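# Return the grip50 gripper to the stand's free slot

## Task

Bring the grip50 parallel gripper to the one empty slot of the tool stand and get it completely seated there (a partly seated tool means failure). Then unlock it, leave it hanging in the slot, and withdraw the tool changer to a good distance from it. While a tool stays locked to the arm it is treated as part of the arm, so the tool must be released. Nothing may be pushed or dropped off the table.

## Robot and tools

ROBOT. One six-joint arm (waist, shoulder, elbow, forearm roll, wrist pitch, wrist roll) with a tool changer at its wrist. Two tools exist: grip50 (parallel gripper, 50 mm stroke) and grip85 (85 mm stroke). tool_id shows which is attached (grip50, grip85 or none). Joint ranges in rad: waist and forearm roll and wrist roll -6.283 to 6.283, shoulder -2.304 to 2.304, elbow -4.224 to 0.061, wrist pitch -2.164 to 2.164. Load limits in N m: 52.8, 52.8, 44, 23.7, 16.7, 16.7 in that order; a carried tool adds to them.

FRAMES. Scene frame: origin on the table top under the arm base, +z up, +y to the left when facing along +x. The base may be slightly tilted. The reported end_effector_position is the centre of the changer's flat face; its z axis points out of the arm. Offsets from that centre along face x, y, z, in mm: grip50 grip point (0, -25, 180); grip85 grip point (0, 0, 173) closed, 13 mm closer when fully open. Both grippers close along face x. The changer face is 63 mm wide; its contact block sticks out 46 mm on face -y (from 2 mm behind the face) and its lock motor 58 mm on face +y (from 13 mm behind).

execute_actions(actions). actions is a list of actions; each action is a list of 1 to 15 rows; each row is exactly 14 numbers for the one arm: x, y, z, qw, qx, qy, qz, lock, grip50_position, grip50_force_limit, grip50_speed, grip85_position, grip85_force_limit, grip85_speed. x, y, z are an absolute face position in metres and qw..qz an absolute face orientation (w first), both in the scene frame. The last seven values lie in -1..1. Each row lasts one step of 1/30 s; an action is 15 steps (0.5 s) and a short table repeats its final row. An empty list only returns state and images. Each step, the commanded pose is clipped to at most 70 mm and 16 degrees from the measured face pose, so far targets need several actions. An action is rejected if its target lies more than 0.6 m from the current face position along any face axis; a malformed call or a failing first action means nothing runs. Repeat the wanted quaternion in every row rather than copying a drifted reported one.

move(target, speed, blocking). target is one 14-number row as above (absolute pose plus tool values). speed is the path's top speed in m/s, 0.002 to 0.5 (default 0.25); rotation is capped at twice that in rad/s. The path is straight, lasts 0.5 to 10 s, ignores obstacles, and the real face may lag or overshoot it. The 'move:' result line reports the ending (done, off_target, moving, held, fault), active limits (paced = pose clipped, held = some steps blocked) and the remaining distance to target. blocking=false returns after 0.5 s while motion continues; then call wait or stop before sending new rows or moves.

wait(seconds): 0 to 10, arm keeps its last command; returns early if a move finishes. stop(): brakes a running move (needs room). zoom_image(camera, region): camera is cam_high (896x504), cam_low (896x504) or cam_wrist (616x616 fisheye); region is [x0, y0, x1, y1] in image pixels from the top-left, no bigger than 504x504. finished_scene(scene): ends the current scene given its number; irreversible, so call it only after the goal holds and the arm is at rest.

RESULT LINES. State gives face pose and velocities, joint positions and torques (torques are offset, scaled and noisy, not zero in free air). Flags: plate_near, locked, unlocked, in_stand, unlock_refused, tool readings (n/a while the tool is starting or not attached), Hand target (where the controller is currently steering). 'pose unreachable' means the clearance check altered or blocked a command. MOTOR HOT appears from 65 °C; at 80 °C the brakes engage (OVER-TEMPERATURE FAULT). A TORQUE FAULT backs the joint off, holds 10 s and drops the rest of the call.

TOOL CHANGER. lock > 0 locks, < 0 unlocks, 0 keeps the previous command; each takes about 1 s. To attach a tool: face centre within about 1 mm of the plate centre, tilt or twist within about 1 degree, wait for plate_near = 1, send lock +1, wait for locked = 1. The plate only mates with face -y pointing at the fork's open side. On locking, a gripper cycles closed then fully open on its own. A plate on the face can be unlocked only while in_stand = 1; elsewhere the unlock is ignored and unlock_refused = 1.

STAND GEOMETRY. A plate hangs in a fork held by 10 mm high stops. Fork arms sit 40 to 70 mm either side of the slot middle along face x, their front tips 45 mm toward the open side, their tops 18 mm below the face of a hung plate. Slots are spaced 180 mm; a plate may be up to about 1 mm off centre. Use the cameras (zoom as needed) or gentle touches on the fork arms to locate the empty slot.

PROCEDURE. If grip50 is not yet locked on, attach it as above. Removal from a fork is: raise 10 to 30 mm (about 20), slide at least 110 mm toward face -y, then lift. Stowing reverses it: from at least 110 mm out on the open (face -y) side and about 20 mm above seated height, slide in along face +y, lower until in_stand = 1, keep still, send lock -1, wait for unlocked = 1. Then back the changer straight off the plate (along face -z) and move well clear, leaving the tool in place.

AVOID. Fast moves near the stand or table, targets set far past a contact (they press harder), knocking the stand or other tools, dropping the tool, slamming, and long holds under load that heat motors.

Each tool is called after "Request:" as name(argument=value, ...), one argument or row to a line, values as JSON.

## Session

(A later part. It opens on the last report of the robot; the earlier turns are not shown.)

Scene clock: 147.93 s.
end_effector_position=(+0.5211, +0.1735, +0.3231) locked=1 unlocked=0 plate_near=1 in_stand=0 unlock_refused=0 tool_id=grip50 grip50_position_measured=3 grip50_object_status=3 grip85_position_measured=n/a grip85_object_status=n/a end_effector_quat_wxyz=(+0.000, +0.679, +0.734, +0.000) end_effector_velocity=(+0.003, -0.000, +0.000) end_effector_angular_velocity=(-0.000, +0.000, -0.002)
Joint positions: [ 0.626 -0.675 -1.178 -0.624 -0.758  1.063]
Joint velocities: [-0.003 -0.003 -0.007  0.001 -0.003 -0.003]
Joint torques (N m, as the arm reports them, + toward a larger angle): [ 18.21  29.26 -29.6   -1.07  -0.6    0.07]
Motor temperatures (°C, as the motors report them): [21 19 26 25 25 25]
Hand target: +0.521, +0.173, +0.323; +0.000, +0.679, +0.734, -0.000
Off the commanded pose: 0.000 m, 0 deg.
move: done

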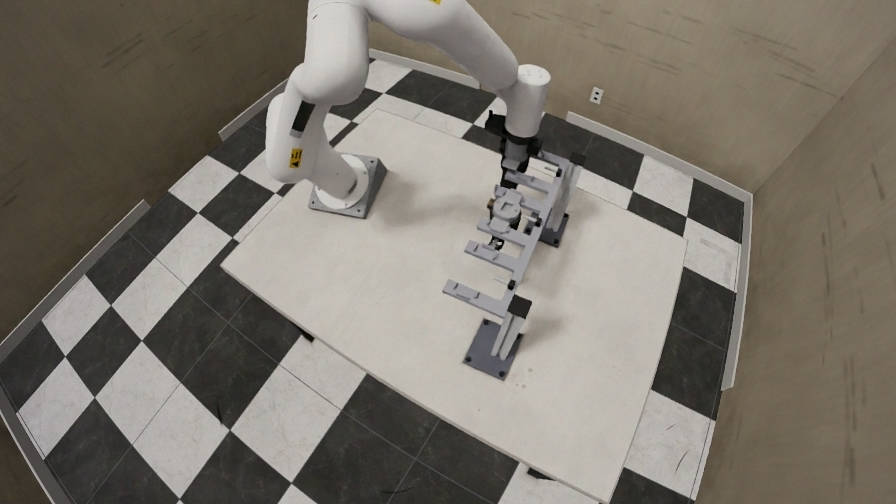

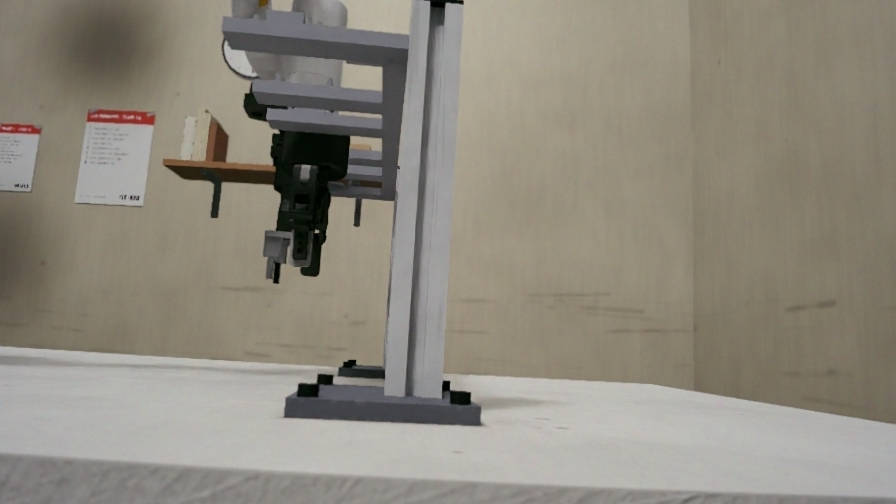

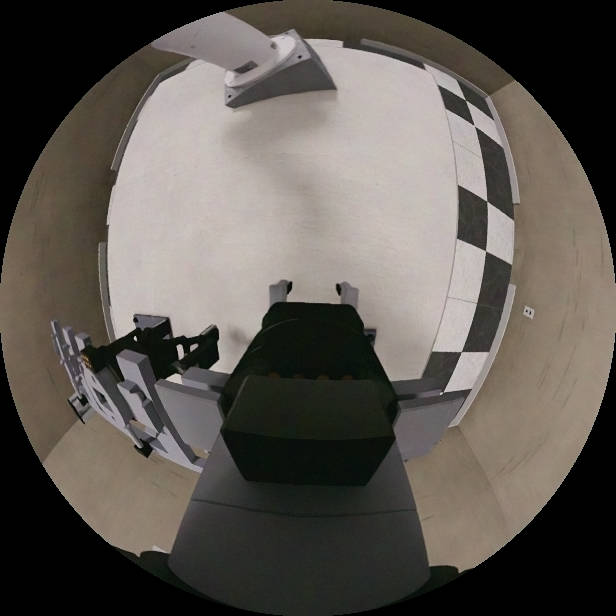

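Request:
move(
  target=[0.5612, 0.1766, 0.323, 0.0, 0.6794, 0.7337, 0.0, 0, 1, 0, 0, 1, 0, 0],
  speed=0.03,
)

Request:
zoom_image(
  camera="cam_wrist",
  region=[127, 260, 307, 440],
)

Request:
zoom_image(
  camera="cam_wrist",
  region=[317, 260, 497, 440],
)

Scene clock: 153.27 s.
end_effector_position=(+0.5609, +0.1765, +0.3231) locked=1 unlocked=0 plate_near=1 in_stand=0 unlock_refused=0 tool_id=grip50 grip50_position_measured=3 grip50_object_status=3 grip85_position_measured=n/a grip85_object_status=n/a end_effector_quat_wxyz=(+0.000, +0.679, +0.734, -0.000) end_effector_velocity=(+0.001, +0.001, +0.000) end_effector_angular_velocity=(-0.001, +0.001, +0.003)
Joint positions: [ 0.593 -0.736 -1.296 -0.606 -0.794  0.997]
Joint velocities: [ 0.001 -0.004 -0.007  0.002 -0.004 -0.005]
Joint torques (N m, as the arm reports them, + toward a larger angle): [ 19.58  32.18 -30.03  -0.96  -0.65   0.13]
Motor temperatures (°C, as the motors report them): [21 19 26 25 25 25]
Hand target: +0.561, +0.177, +0.323; +0.000, +0.679, +0.734, -0.000
Off the commanded pose: 0.000 m, 0 deg.
move: done

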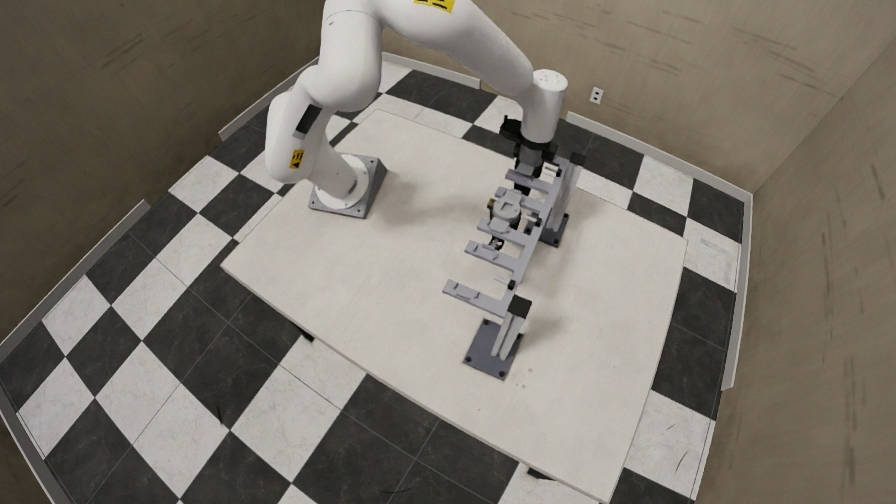

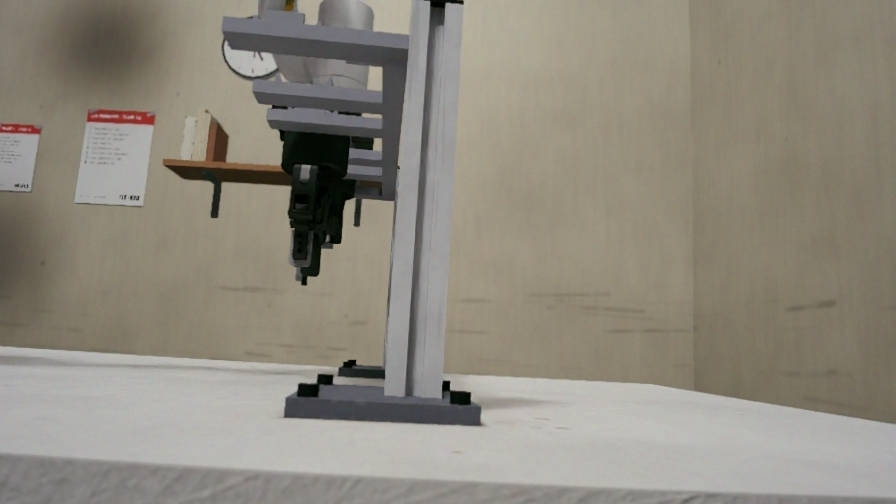

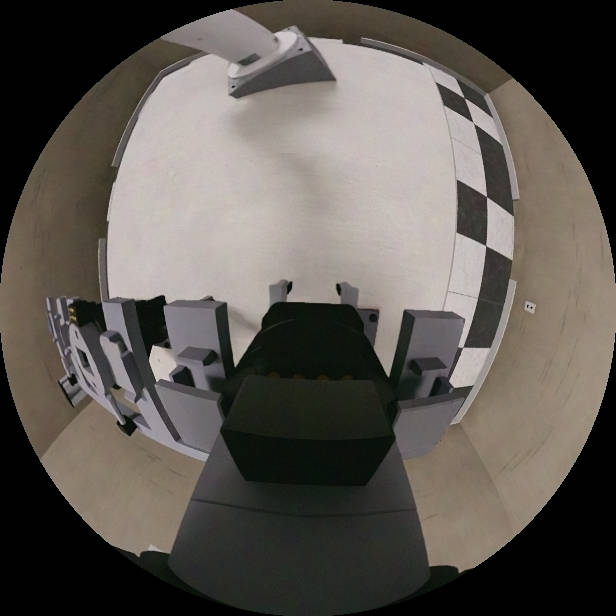

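Region (127, 260, 307, 440) of cam_wrist's 616x616 image, scaled by 2.800, with more detail than that image has.

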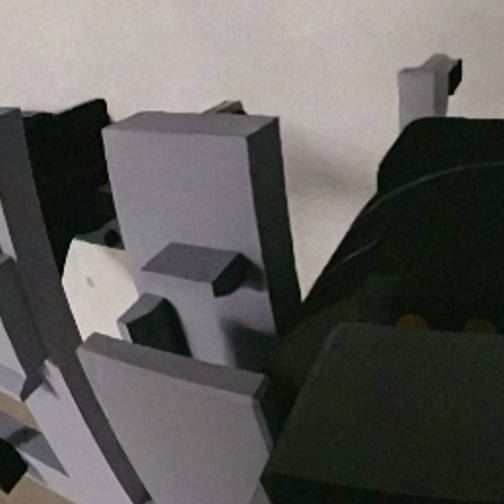

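Region (317, 260, 497, 440) of cam_wrist's 616x616 image, scaled by 2.800, with more detail than that image has.

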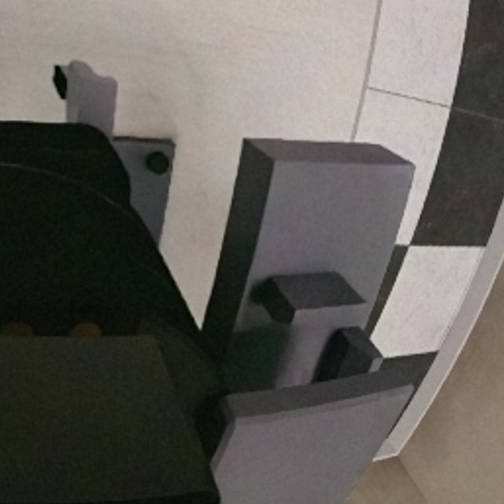

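Request:
move(
  target=[0.5608, 0.1778, 0.317, 0.0, 0.6794, 0.7337, 0.0, 0, 1, 0, 0, 1, 0, 0],
  speed=0.02,
)

Request:
move(
  target=[0.5608, 0.1778, 0.306, 0.0, 0.6794, 0.7337, 0.0, 0, 1, 0, 0, 1, 0, 0],
  speed=0.01,
)

Scene clock: 161.73 s.
end_effector_position=(+0.5608, +0.1778, +0.3173) locked=1 unlocked=0 plate_near=1 in_stand=0 unlock_refused=0 tool_id=grip50 grip50_position_measured=3 grip50_object_status=3 grip85_position_measured=n/a grip85_object_status=n/a end_effector_quat_wxyz=(-0.000, +0.679, +0.734, -0.000) end_effector_velocity=(+0.000, +0.001, -0.002) end_effector_angular_velocity=(+0.001, -0.001, +0.001)
Joint positions: [ 0.591 -0.745 -1.295 -0.612 -0.785  1.003]
Joint velocities: [-0.001 -0.004 -0.001 -0.003  0.005  0.002]
Joint torques (N m, as the arm reports them, + toward a larger angle): [ 19.7   32.26 -30.6   -1.14  -0.61   0.16]
Motor temperatures (°C, as the motors report them): [21 19 26 25 25 25]
Hand target: +0.561, +0.178, +0.317; -0.000, +0.679, +0.734, -0.000
Off the commanded pose: 0.000 m, 0 deg.
move: done

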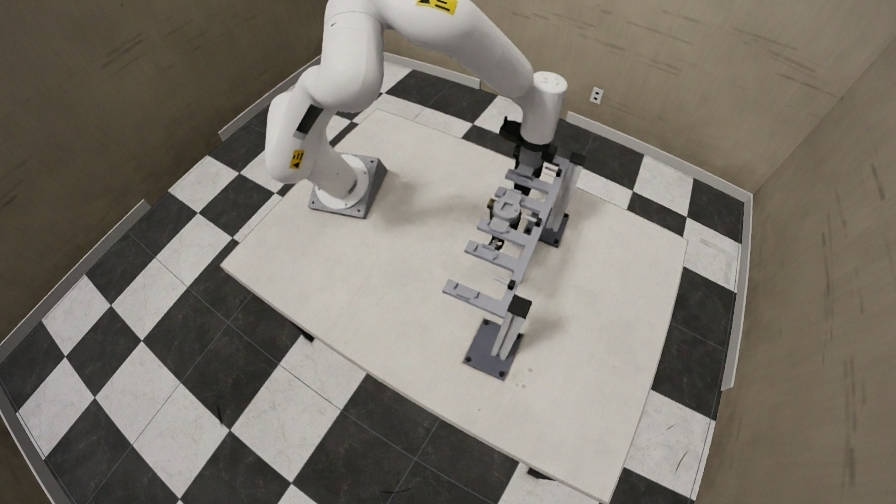

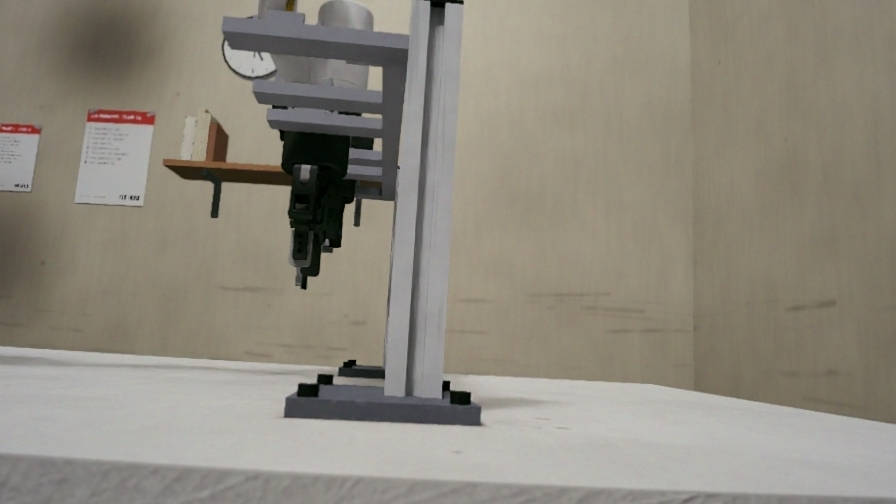

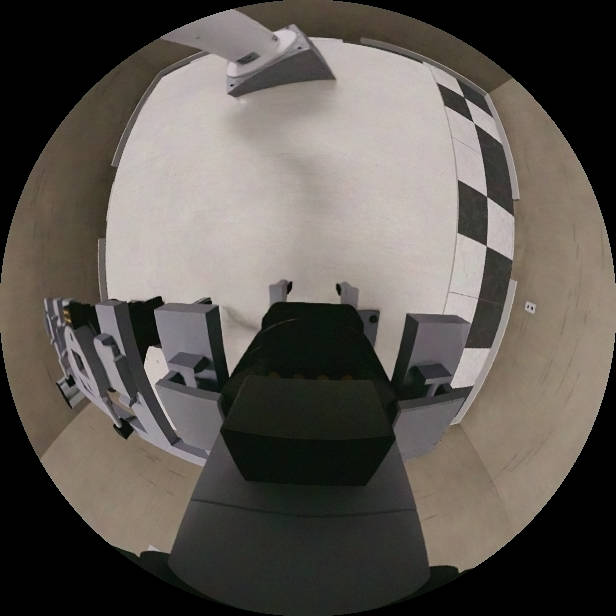

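Scene clock: 163.07 s.
end_effector_position=(+0.5608, +0.1778, +0.3063) locked=1 unlocked=0 plate_near=1 in_stand=1 unlock_refused=0 tool_id=grip50 grip50_position_measured=3 grip50_object_status=3 grip85_position_measured=n/a grip85_object_status=n/a end_effector_quat_wxyz=(-0.000, +0.679, +0.734, -0.000) end_effector_velocity=(+0.000, +0.000, -0.003) end_effector_angular_velocity=(+0.000, -0.001, -0.001)
Joint positions: [ 0.584 -0.759 -1.291 -0.625 -0.768  1.014]
Joint velocities: [-0.002 -0.004  0.    -0.004  0.005  0.004]
Joint torques (N m, as the arm reports them, + toward a larger angle): [ 19.73  32.43 -30.01  -0.99  -0.57   0.06]
Motor temperatures (°C, as the motors report them): [21 19 26 25 25 25]
Hand target: +0.561, +0.178, +0.306; -0.000, +0.679, +0.734, -0.000
Off the commanded pose: 0.000 m, 0 deg.
move: done

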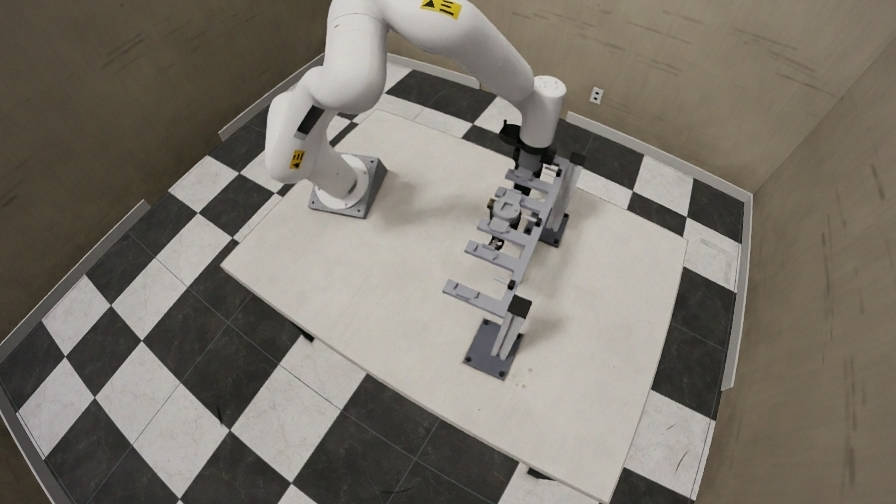

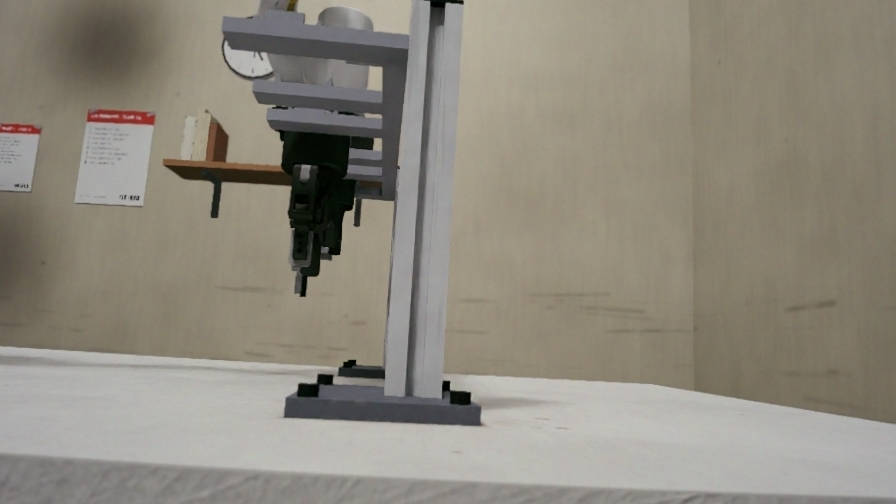

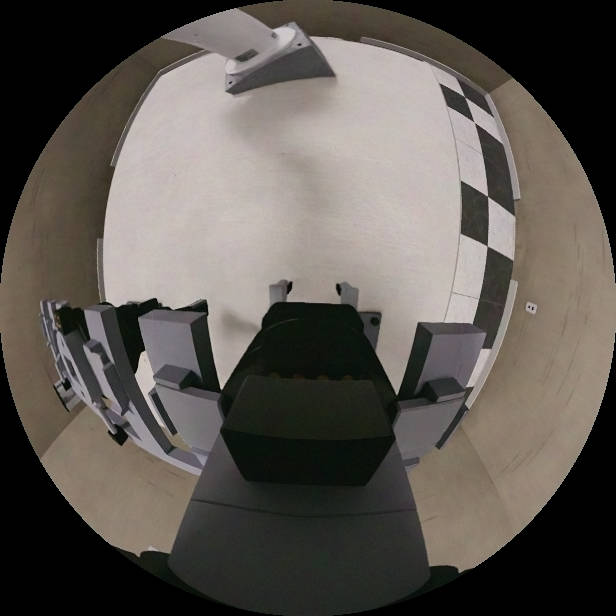

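Request:
move(
  target=[0.5608, 0.1778, 0.3033, 0.0, 0.6794, 0.7337, 0.0, 0, 1, 0, 0, 1, 0, 0],
  speed=0.005,
)

Scene clock: 165.70 s.
end_effector_position=(+0.5610, +0.1779, +0.3038) locked=1 unlocked=0 plate_near=1 in_stand=1 unlock_refused=0 tool_id=grip50 grip50_position_measured=3 grip50_object_status=3 grip85_position_measured=n/a grip85_object_status=n/a end_effector_quat_wxyz=(+0.000, +0.679, +0.734, +0.000) end_effector_velocity=(+0.001, -0.000, -0.001) end_effector_angular_velocity=(+0.001, -0.002, +0.000)
Joint positions: [ 0.582 -0.762 -1.29  -0.629 -0.764  1.017]
Joint velocities: [-0.001 -0.001 -0.001 -0.002  0.003  0.   ]
Joint torques (N m, as the arm reports them, + toward a larger angle): [ 18.9   30.11 -28.21  -0.97  -0.77   0.13]
Motor temperatures (°C, as the motors report them): [21 19 26 25 25 25]
Hand target: +0.561, +0.178, +0.303; -0.000, +0.679, +0.734, -0.000
Off the commanded pose: 0.001 m, 0 deg.
move: done

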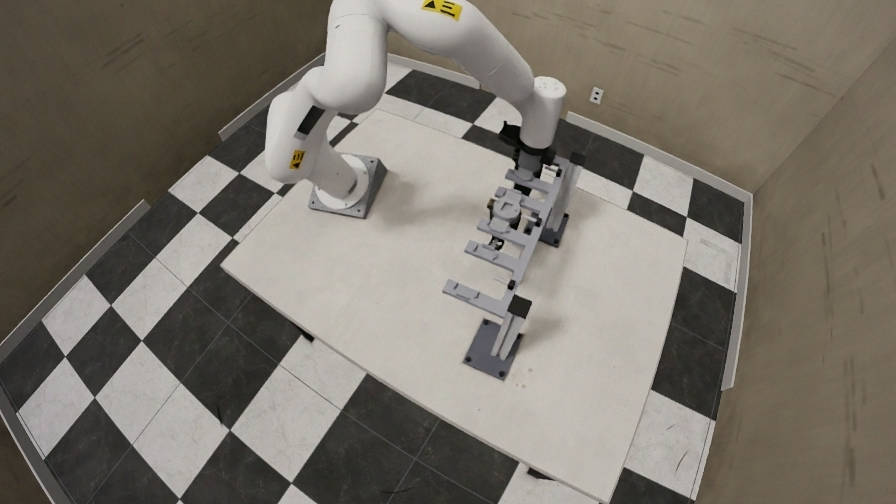

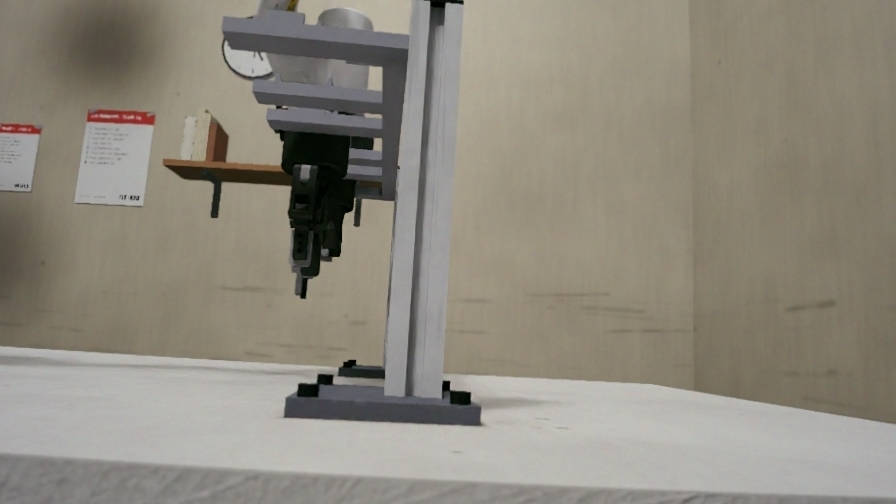

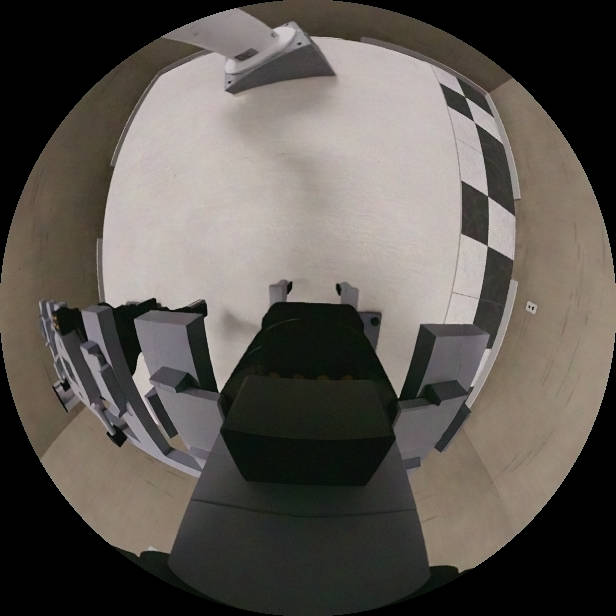

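Contact made; unlock.

Request:
execute_actions(
  actions=[
    [[0.5608, 0.1778, 0.3033, 0.0, 0.6794, 0.7337, 0.0, -1, 1, 0, 0, 1, 0, 0]],
    [[0.5608, 0.1778, 0.3033, 0.0, 0.6794, 0.7337, 0.0, -1, 1, 0, 0, 1, 0, 0]],
    [[0.5608, 0.1778, 0.3033, 0.0, 0.6794, 0.7337, 0.0, -1, 1, 0, 0, 1, 0, 0]],
  ],
)

Scene clock: 172.97 s.
end_effector_position=(+0.5607, +0.1777, +0.3032) locked=0 unlocked=1 plate_near=1 in_stand=1 unlock_refused=0 tool_id=none grip50_position_measured=n/a grip50_object_status=n/a grip85_position_measured=n/a grip85_object_status=n/a end_effector_quat_wxyz=(-0.000, +0.679, +0.734, -0.000) end_effector_velocity=(-0.000, +0.000, -0.000) end_effector_angular_velocity=(-0.000, +0.000, +0.002)
Joint positions: [ 0.582 -0.763 -1.29  -0.629 -0.764  1.017]
Joint velocities: [ 0.    -0.001 -0.    -0.     0.    -0.001]
Joint torques (N m, as the arm reports them, + toward a larger angle): [ 13.27  21.54 -15.44  -0.31  -1.36   0.1 ]
Motor temperatures (°C, as the motors report them): [21 19 26 25 25 25]
Hand target: +0.561, +0.178, +0.303; -0.000, +0.679, +0.734, -0.000
Off the commanded pose: 0.000 m, 0 deg.

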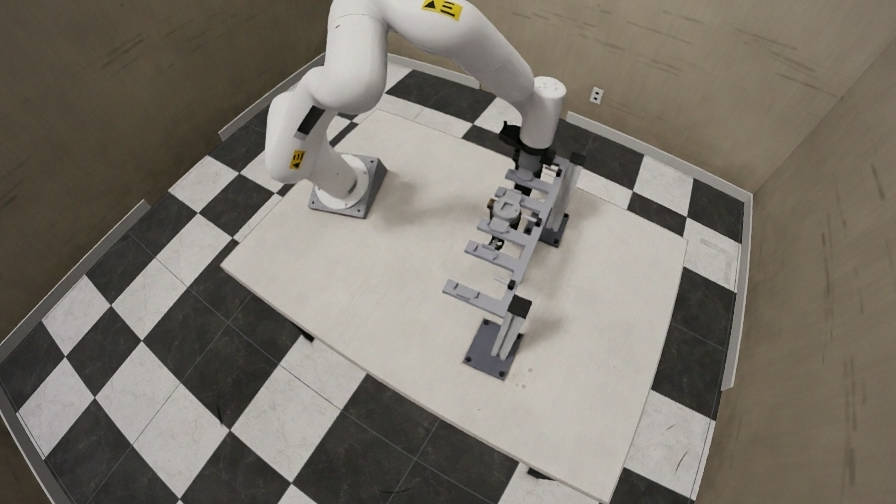

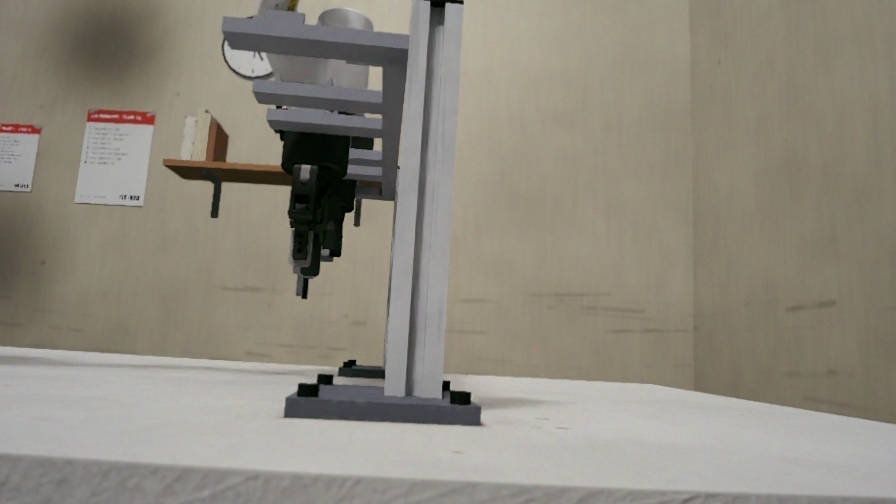

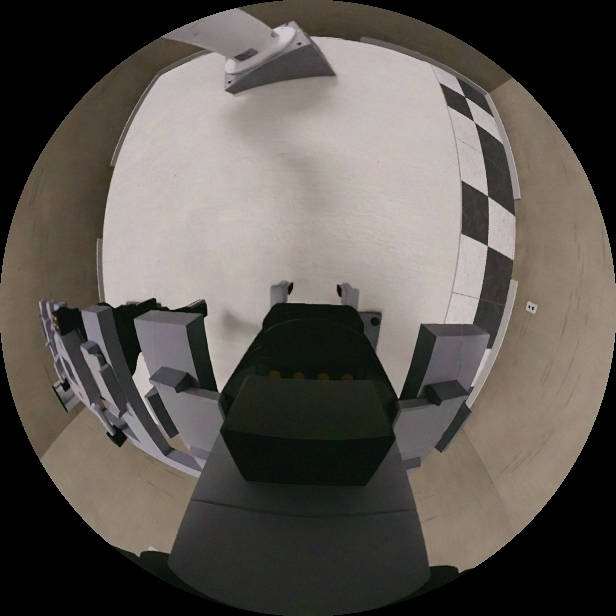

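Request:
move(
  target=[0.5608, 0.1778, 0.3235, 0.0, 0.6794, 0.7337, 0.0, 0, 1, 0, 0, 1, 0, 0],
  speed=0.04,
)

Request:
zoom_image(
  camera="cam_wrist",
  region=[227, 280, 397, 400],
)

Request:
move(
  target=[0.5608, 0.1778, 0.4035, 0.0, 0.6794, 0.7337, 0.0, 0, 1, 0, 0, 1, 0, 0],
  speed=0.2,
)

Request:
zoom_image(
  camera="cam_wrist",
  region=[167, 220, 447, 400],
)

Request:
move(
  target=[0.42, 0.10, 0.48, 0.0, 0.6794, 0.7337, 0.0, 0, 1, 0, 0, 1, 0, 0],
  speed=0.25,
)

Scene clock: 179.10 s.
end_effector_position=(+0.5607, +0.1778, +0.3232) locked=0 unlocked=1 plate_near=0 in_stand=0 unlock_refused=0 tool_id=none grip50_position_measured=n/a grip50_object_status=n/a grip85_position_measured=n/a grip85_object_status=n/a end_effector_quat_wxyz=(+0.000, +0.679, +0.734, -0.000) end_effector_velocity=(+0.000, +0.000, +0.003) end_effector_angular_velocity=(+0.000, -0.001, +0.001)
Joint positions: [ 0.595 -0.738 -1.298 -0.604 -0.795  0.998]
Joint velocities: [ 0.002  0.003 -0.002  0.003 -0.004 -0.003]
Joint torques (N m, as the arm reports them, + toward a larger angle): [ 15.92  26.01 -24.59  -1.    -0.45   0.15]
Motor temperatures (°C, as the motors report them): [21 19 26 25 25 25]
Hand target: +0.561, +0.178, +0.324; +0.000, +0.679, +0.734, +0.000
Off the commanded pose: 0.000 m, 0 deg.
move: done

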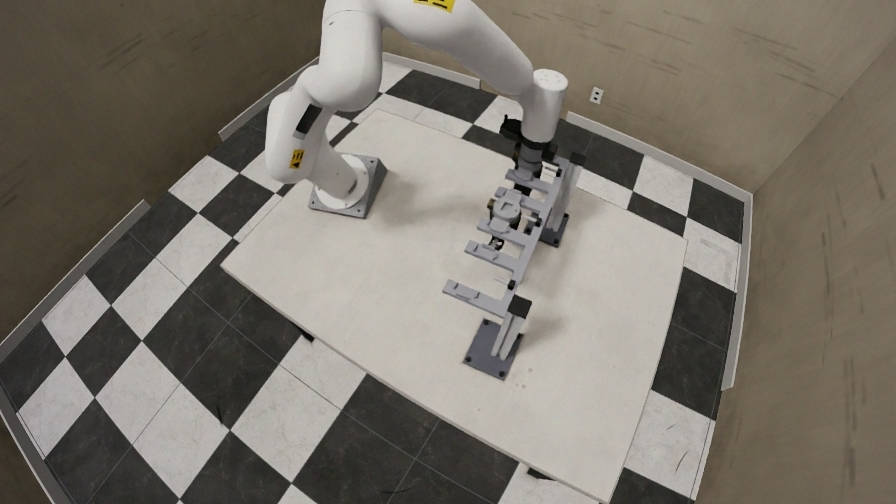

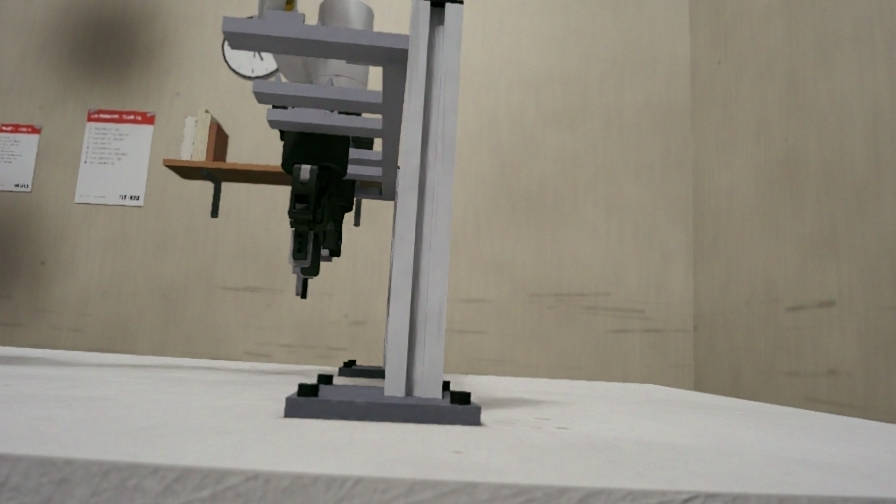

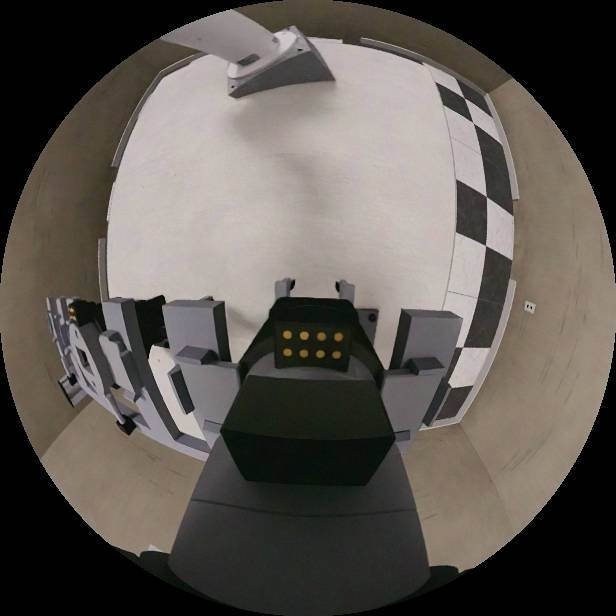

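Region (227, 280, 397, 400) of cam_wrist's 616x616 image, scaled by 2.965, with more detail than that image has; it fills the top 356 rows of this view, and the rest is white.

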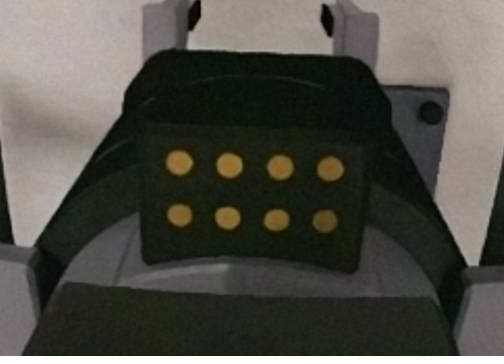

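Scene clock: 180.13 s.
end_effector_position=(+0.5605, +0.1776, +0.4032) locked=0 unlocked=1 plate_near=0 in_stand=0 unlock_refused=0 tool_id=none grip50_position_measured=n/a grip50_object_status=n/a grip85_position_measured=n/a grip85_object_status=n/a end_effector_quat_wxyz=(+0.000, +0.679, +0.734, -0.000) end_effector_velocity=(+0.001, -0.001, +0.003) end_effector_angular_velocity=(+0.000, -0.001, +0.000)
Joint positions: [ 0.647 -0.655 -1.354 -0.521 -0.929  0.934]
Joint velocities: [ 0.001  0.003 -0.003  0.002 -0.005 -0.003]
Joint torques (N m, as the arm reports them, + toward a larger angle): [ 15.47  25.28 -26.3   -1.    -0.53   0.1 ]
Motor temperatures (°C, as the motors report them): [21 19 26 25 25 25]
Hand target: +0.561, +0.178, +0.404; +0.000, +0.679, +0.734, +0.000
Off the commanded pose: 0.000 m, 0 deg.
move: done

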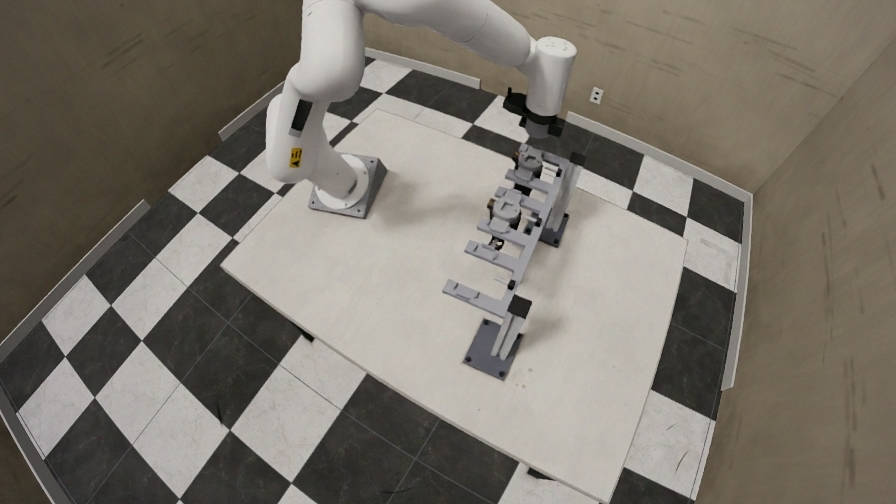

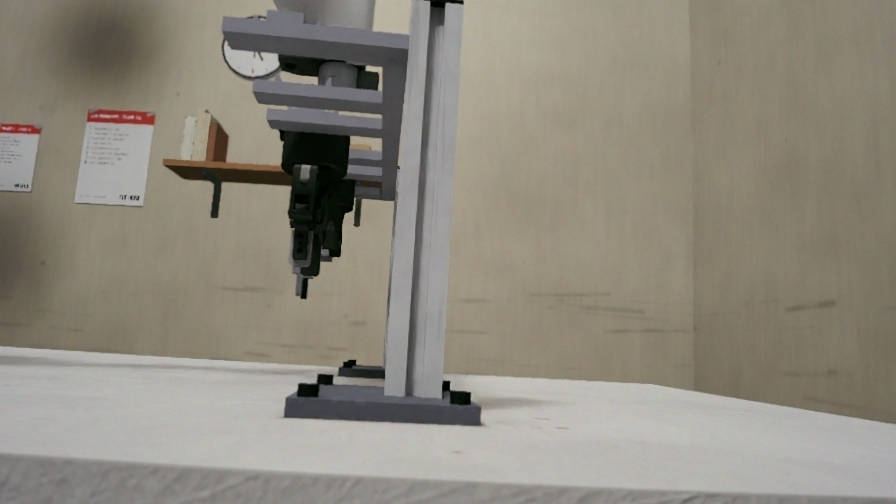

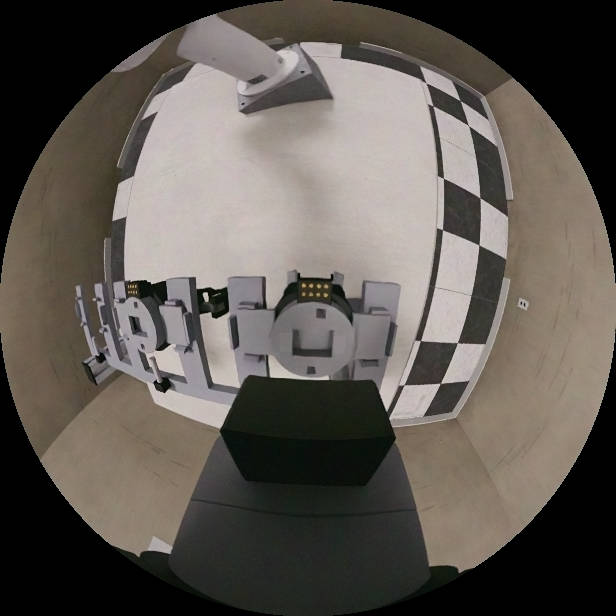

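Region (167, 220, 447, 400) of cam_wrist's 616x616 image, scaled by 1.800, with more detail than that image has; it fills the top 324 rows of this view, and the rest is white.

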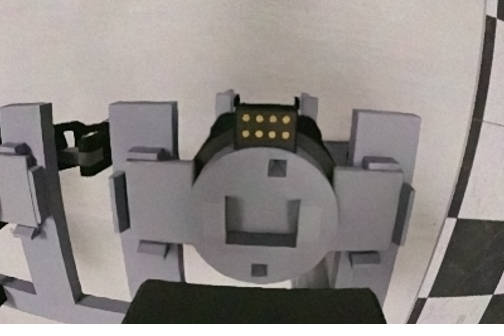

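Scene clock: 181.57 s.
end_effector_position=(+0.4201, +0.0999, +0.4794) locked=0 unlocked=1 plate_near=0 in_stand=0 unlock_refused=0 tool_id=none grip50_position_measured=n/a grip50_object_status=n/a grip85_position_measured=n/a grip85_object_status=n/a end_effector_quat_wxyz=(-0.000, +0.679, +0.734, -0.000) end_effector_velocity=(-0.002, -0.001, +0.002) end_effector_angular_velocity=(+0.001, -0.001, -0.000)
Joint positions: [ 0.763 -0.225 -0.955 -0.469 -0.992  0.997]
Joint velocities: [ 0.003  0.007  0.004  0.001 -0.003  0.   ]
Joint torques (N m, as the arm reports them, + toward a larger angle): [  8.64  15.38 -27.04  -0.83  -0.53   0.16]
Motor temperatures (°C, as the motors report them): [21 19 26 25 25 25]
Hand target: +0.420, +0.100, +0.480; -0.000, +0.679, +0.734, +0.000
Off the commanded pose: 0.001 m, 0 deg.
move: done

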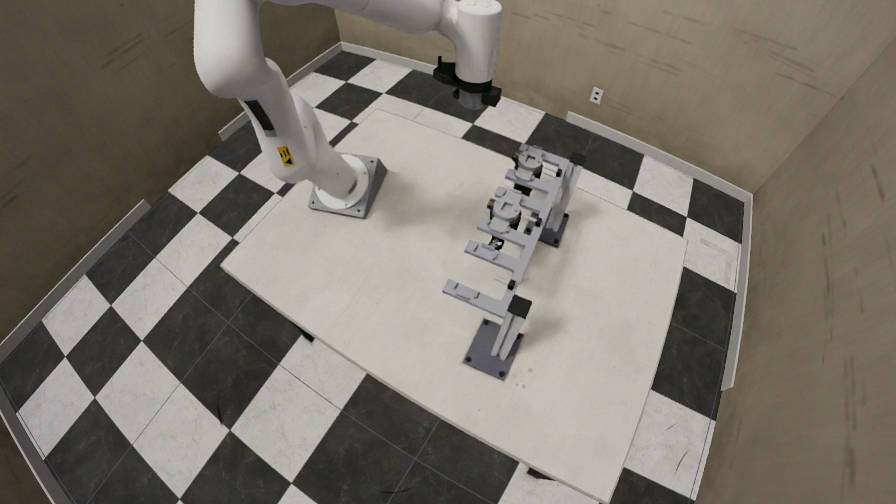

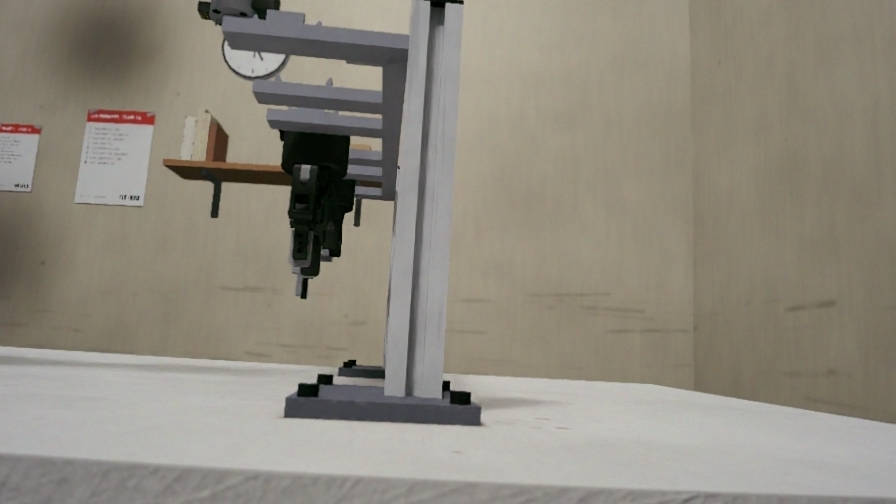

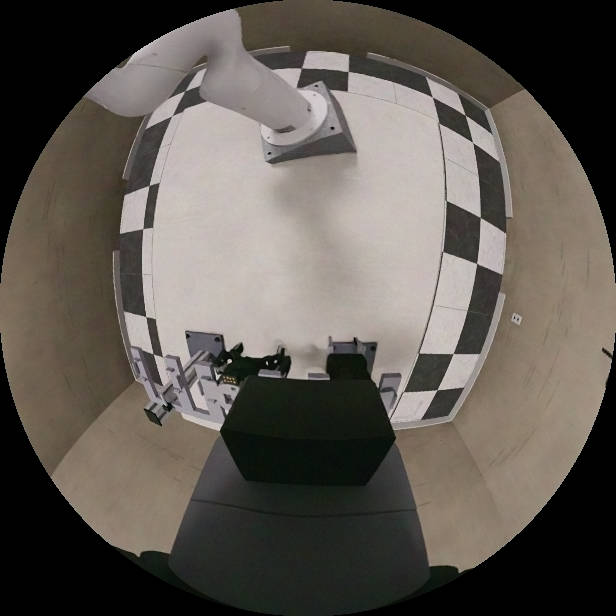

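Request:
finished_scene(
  scene=1,
)

The scene is finished: the task was done.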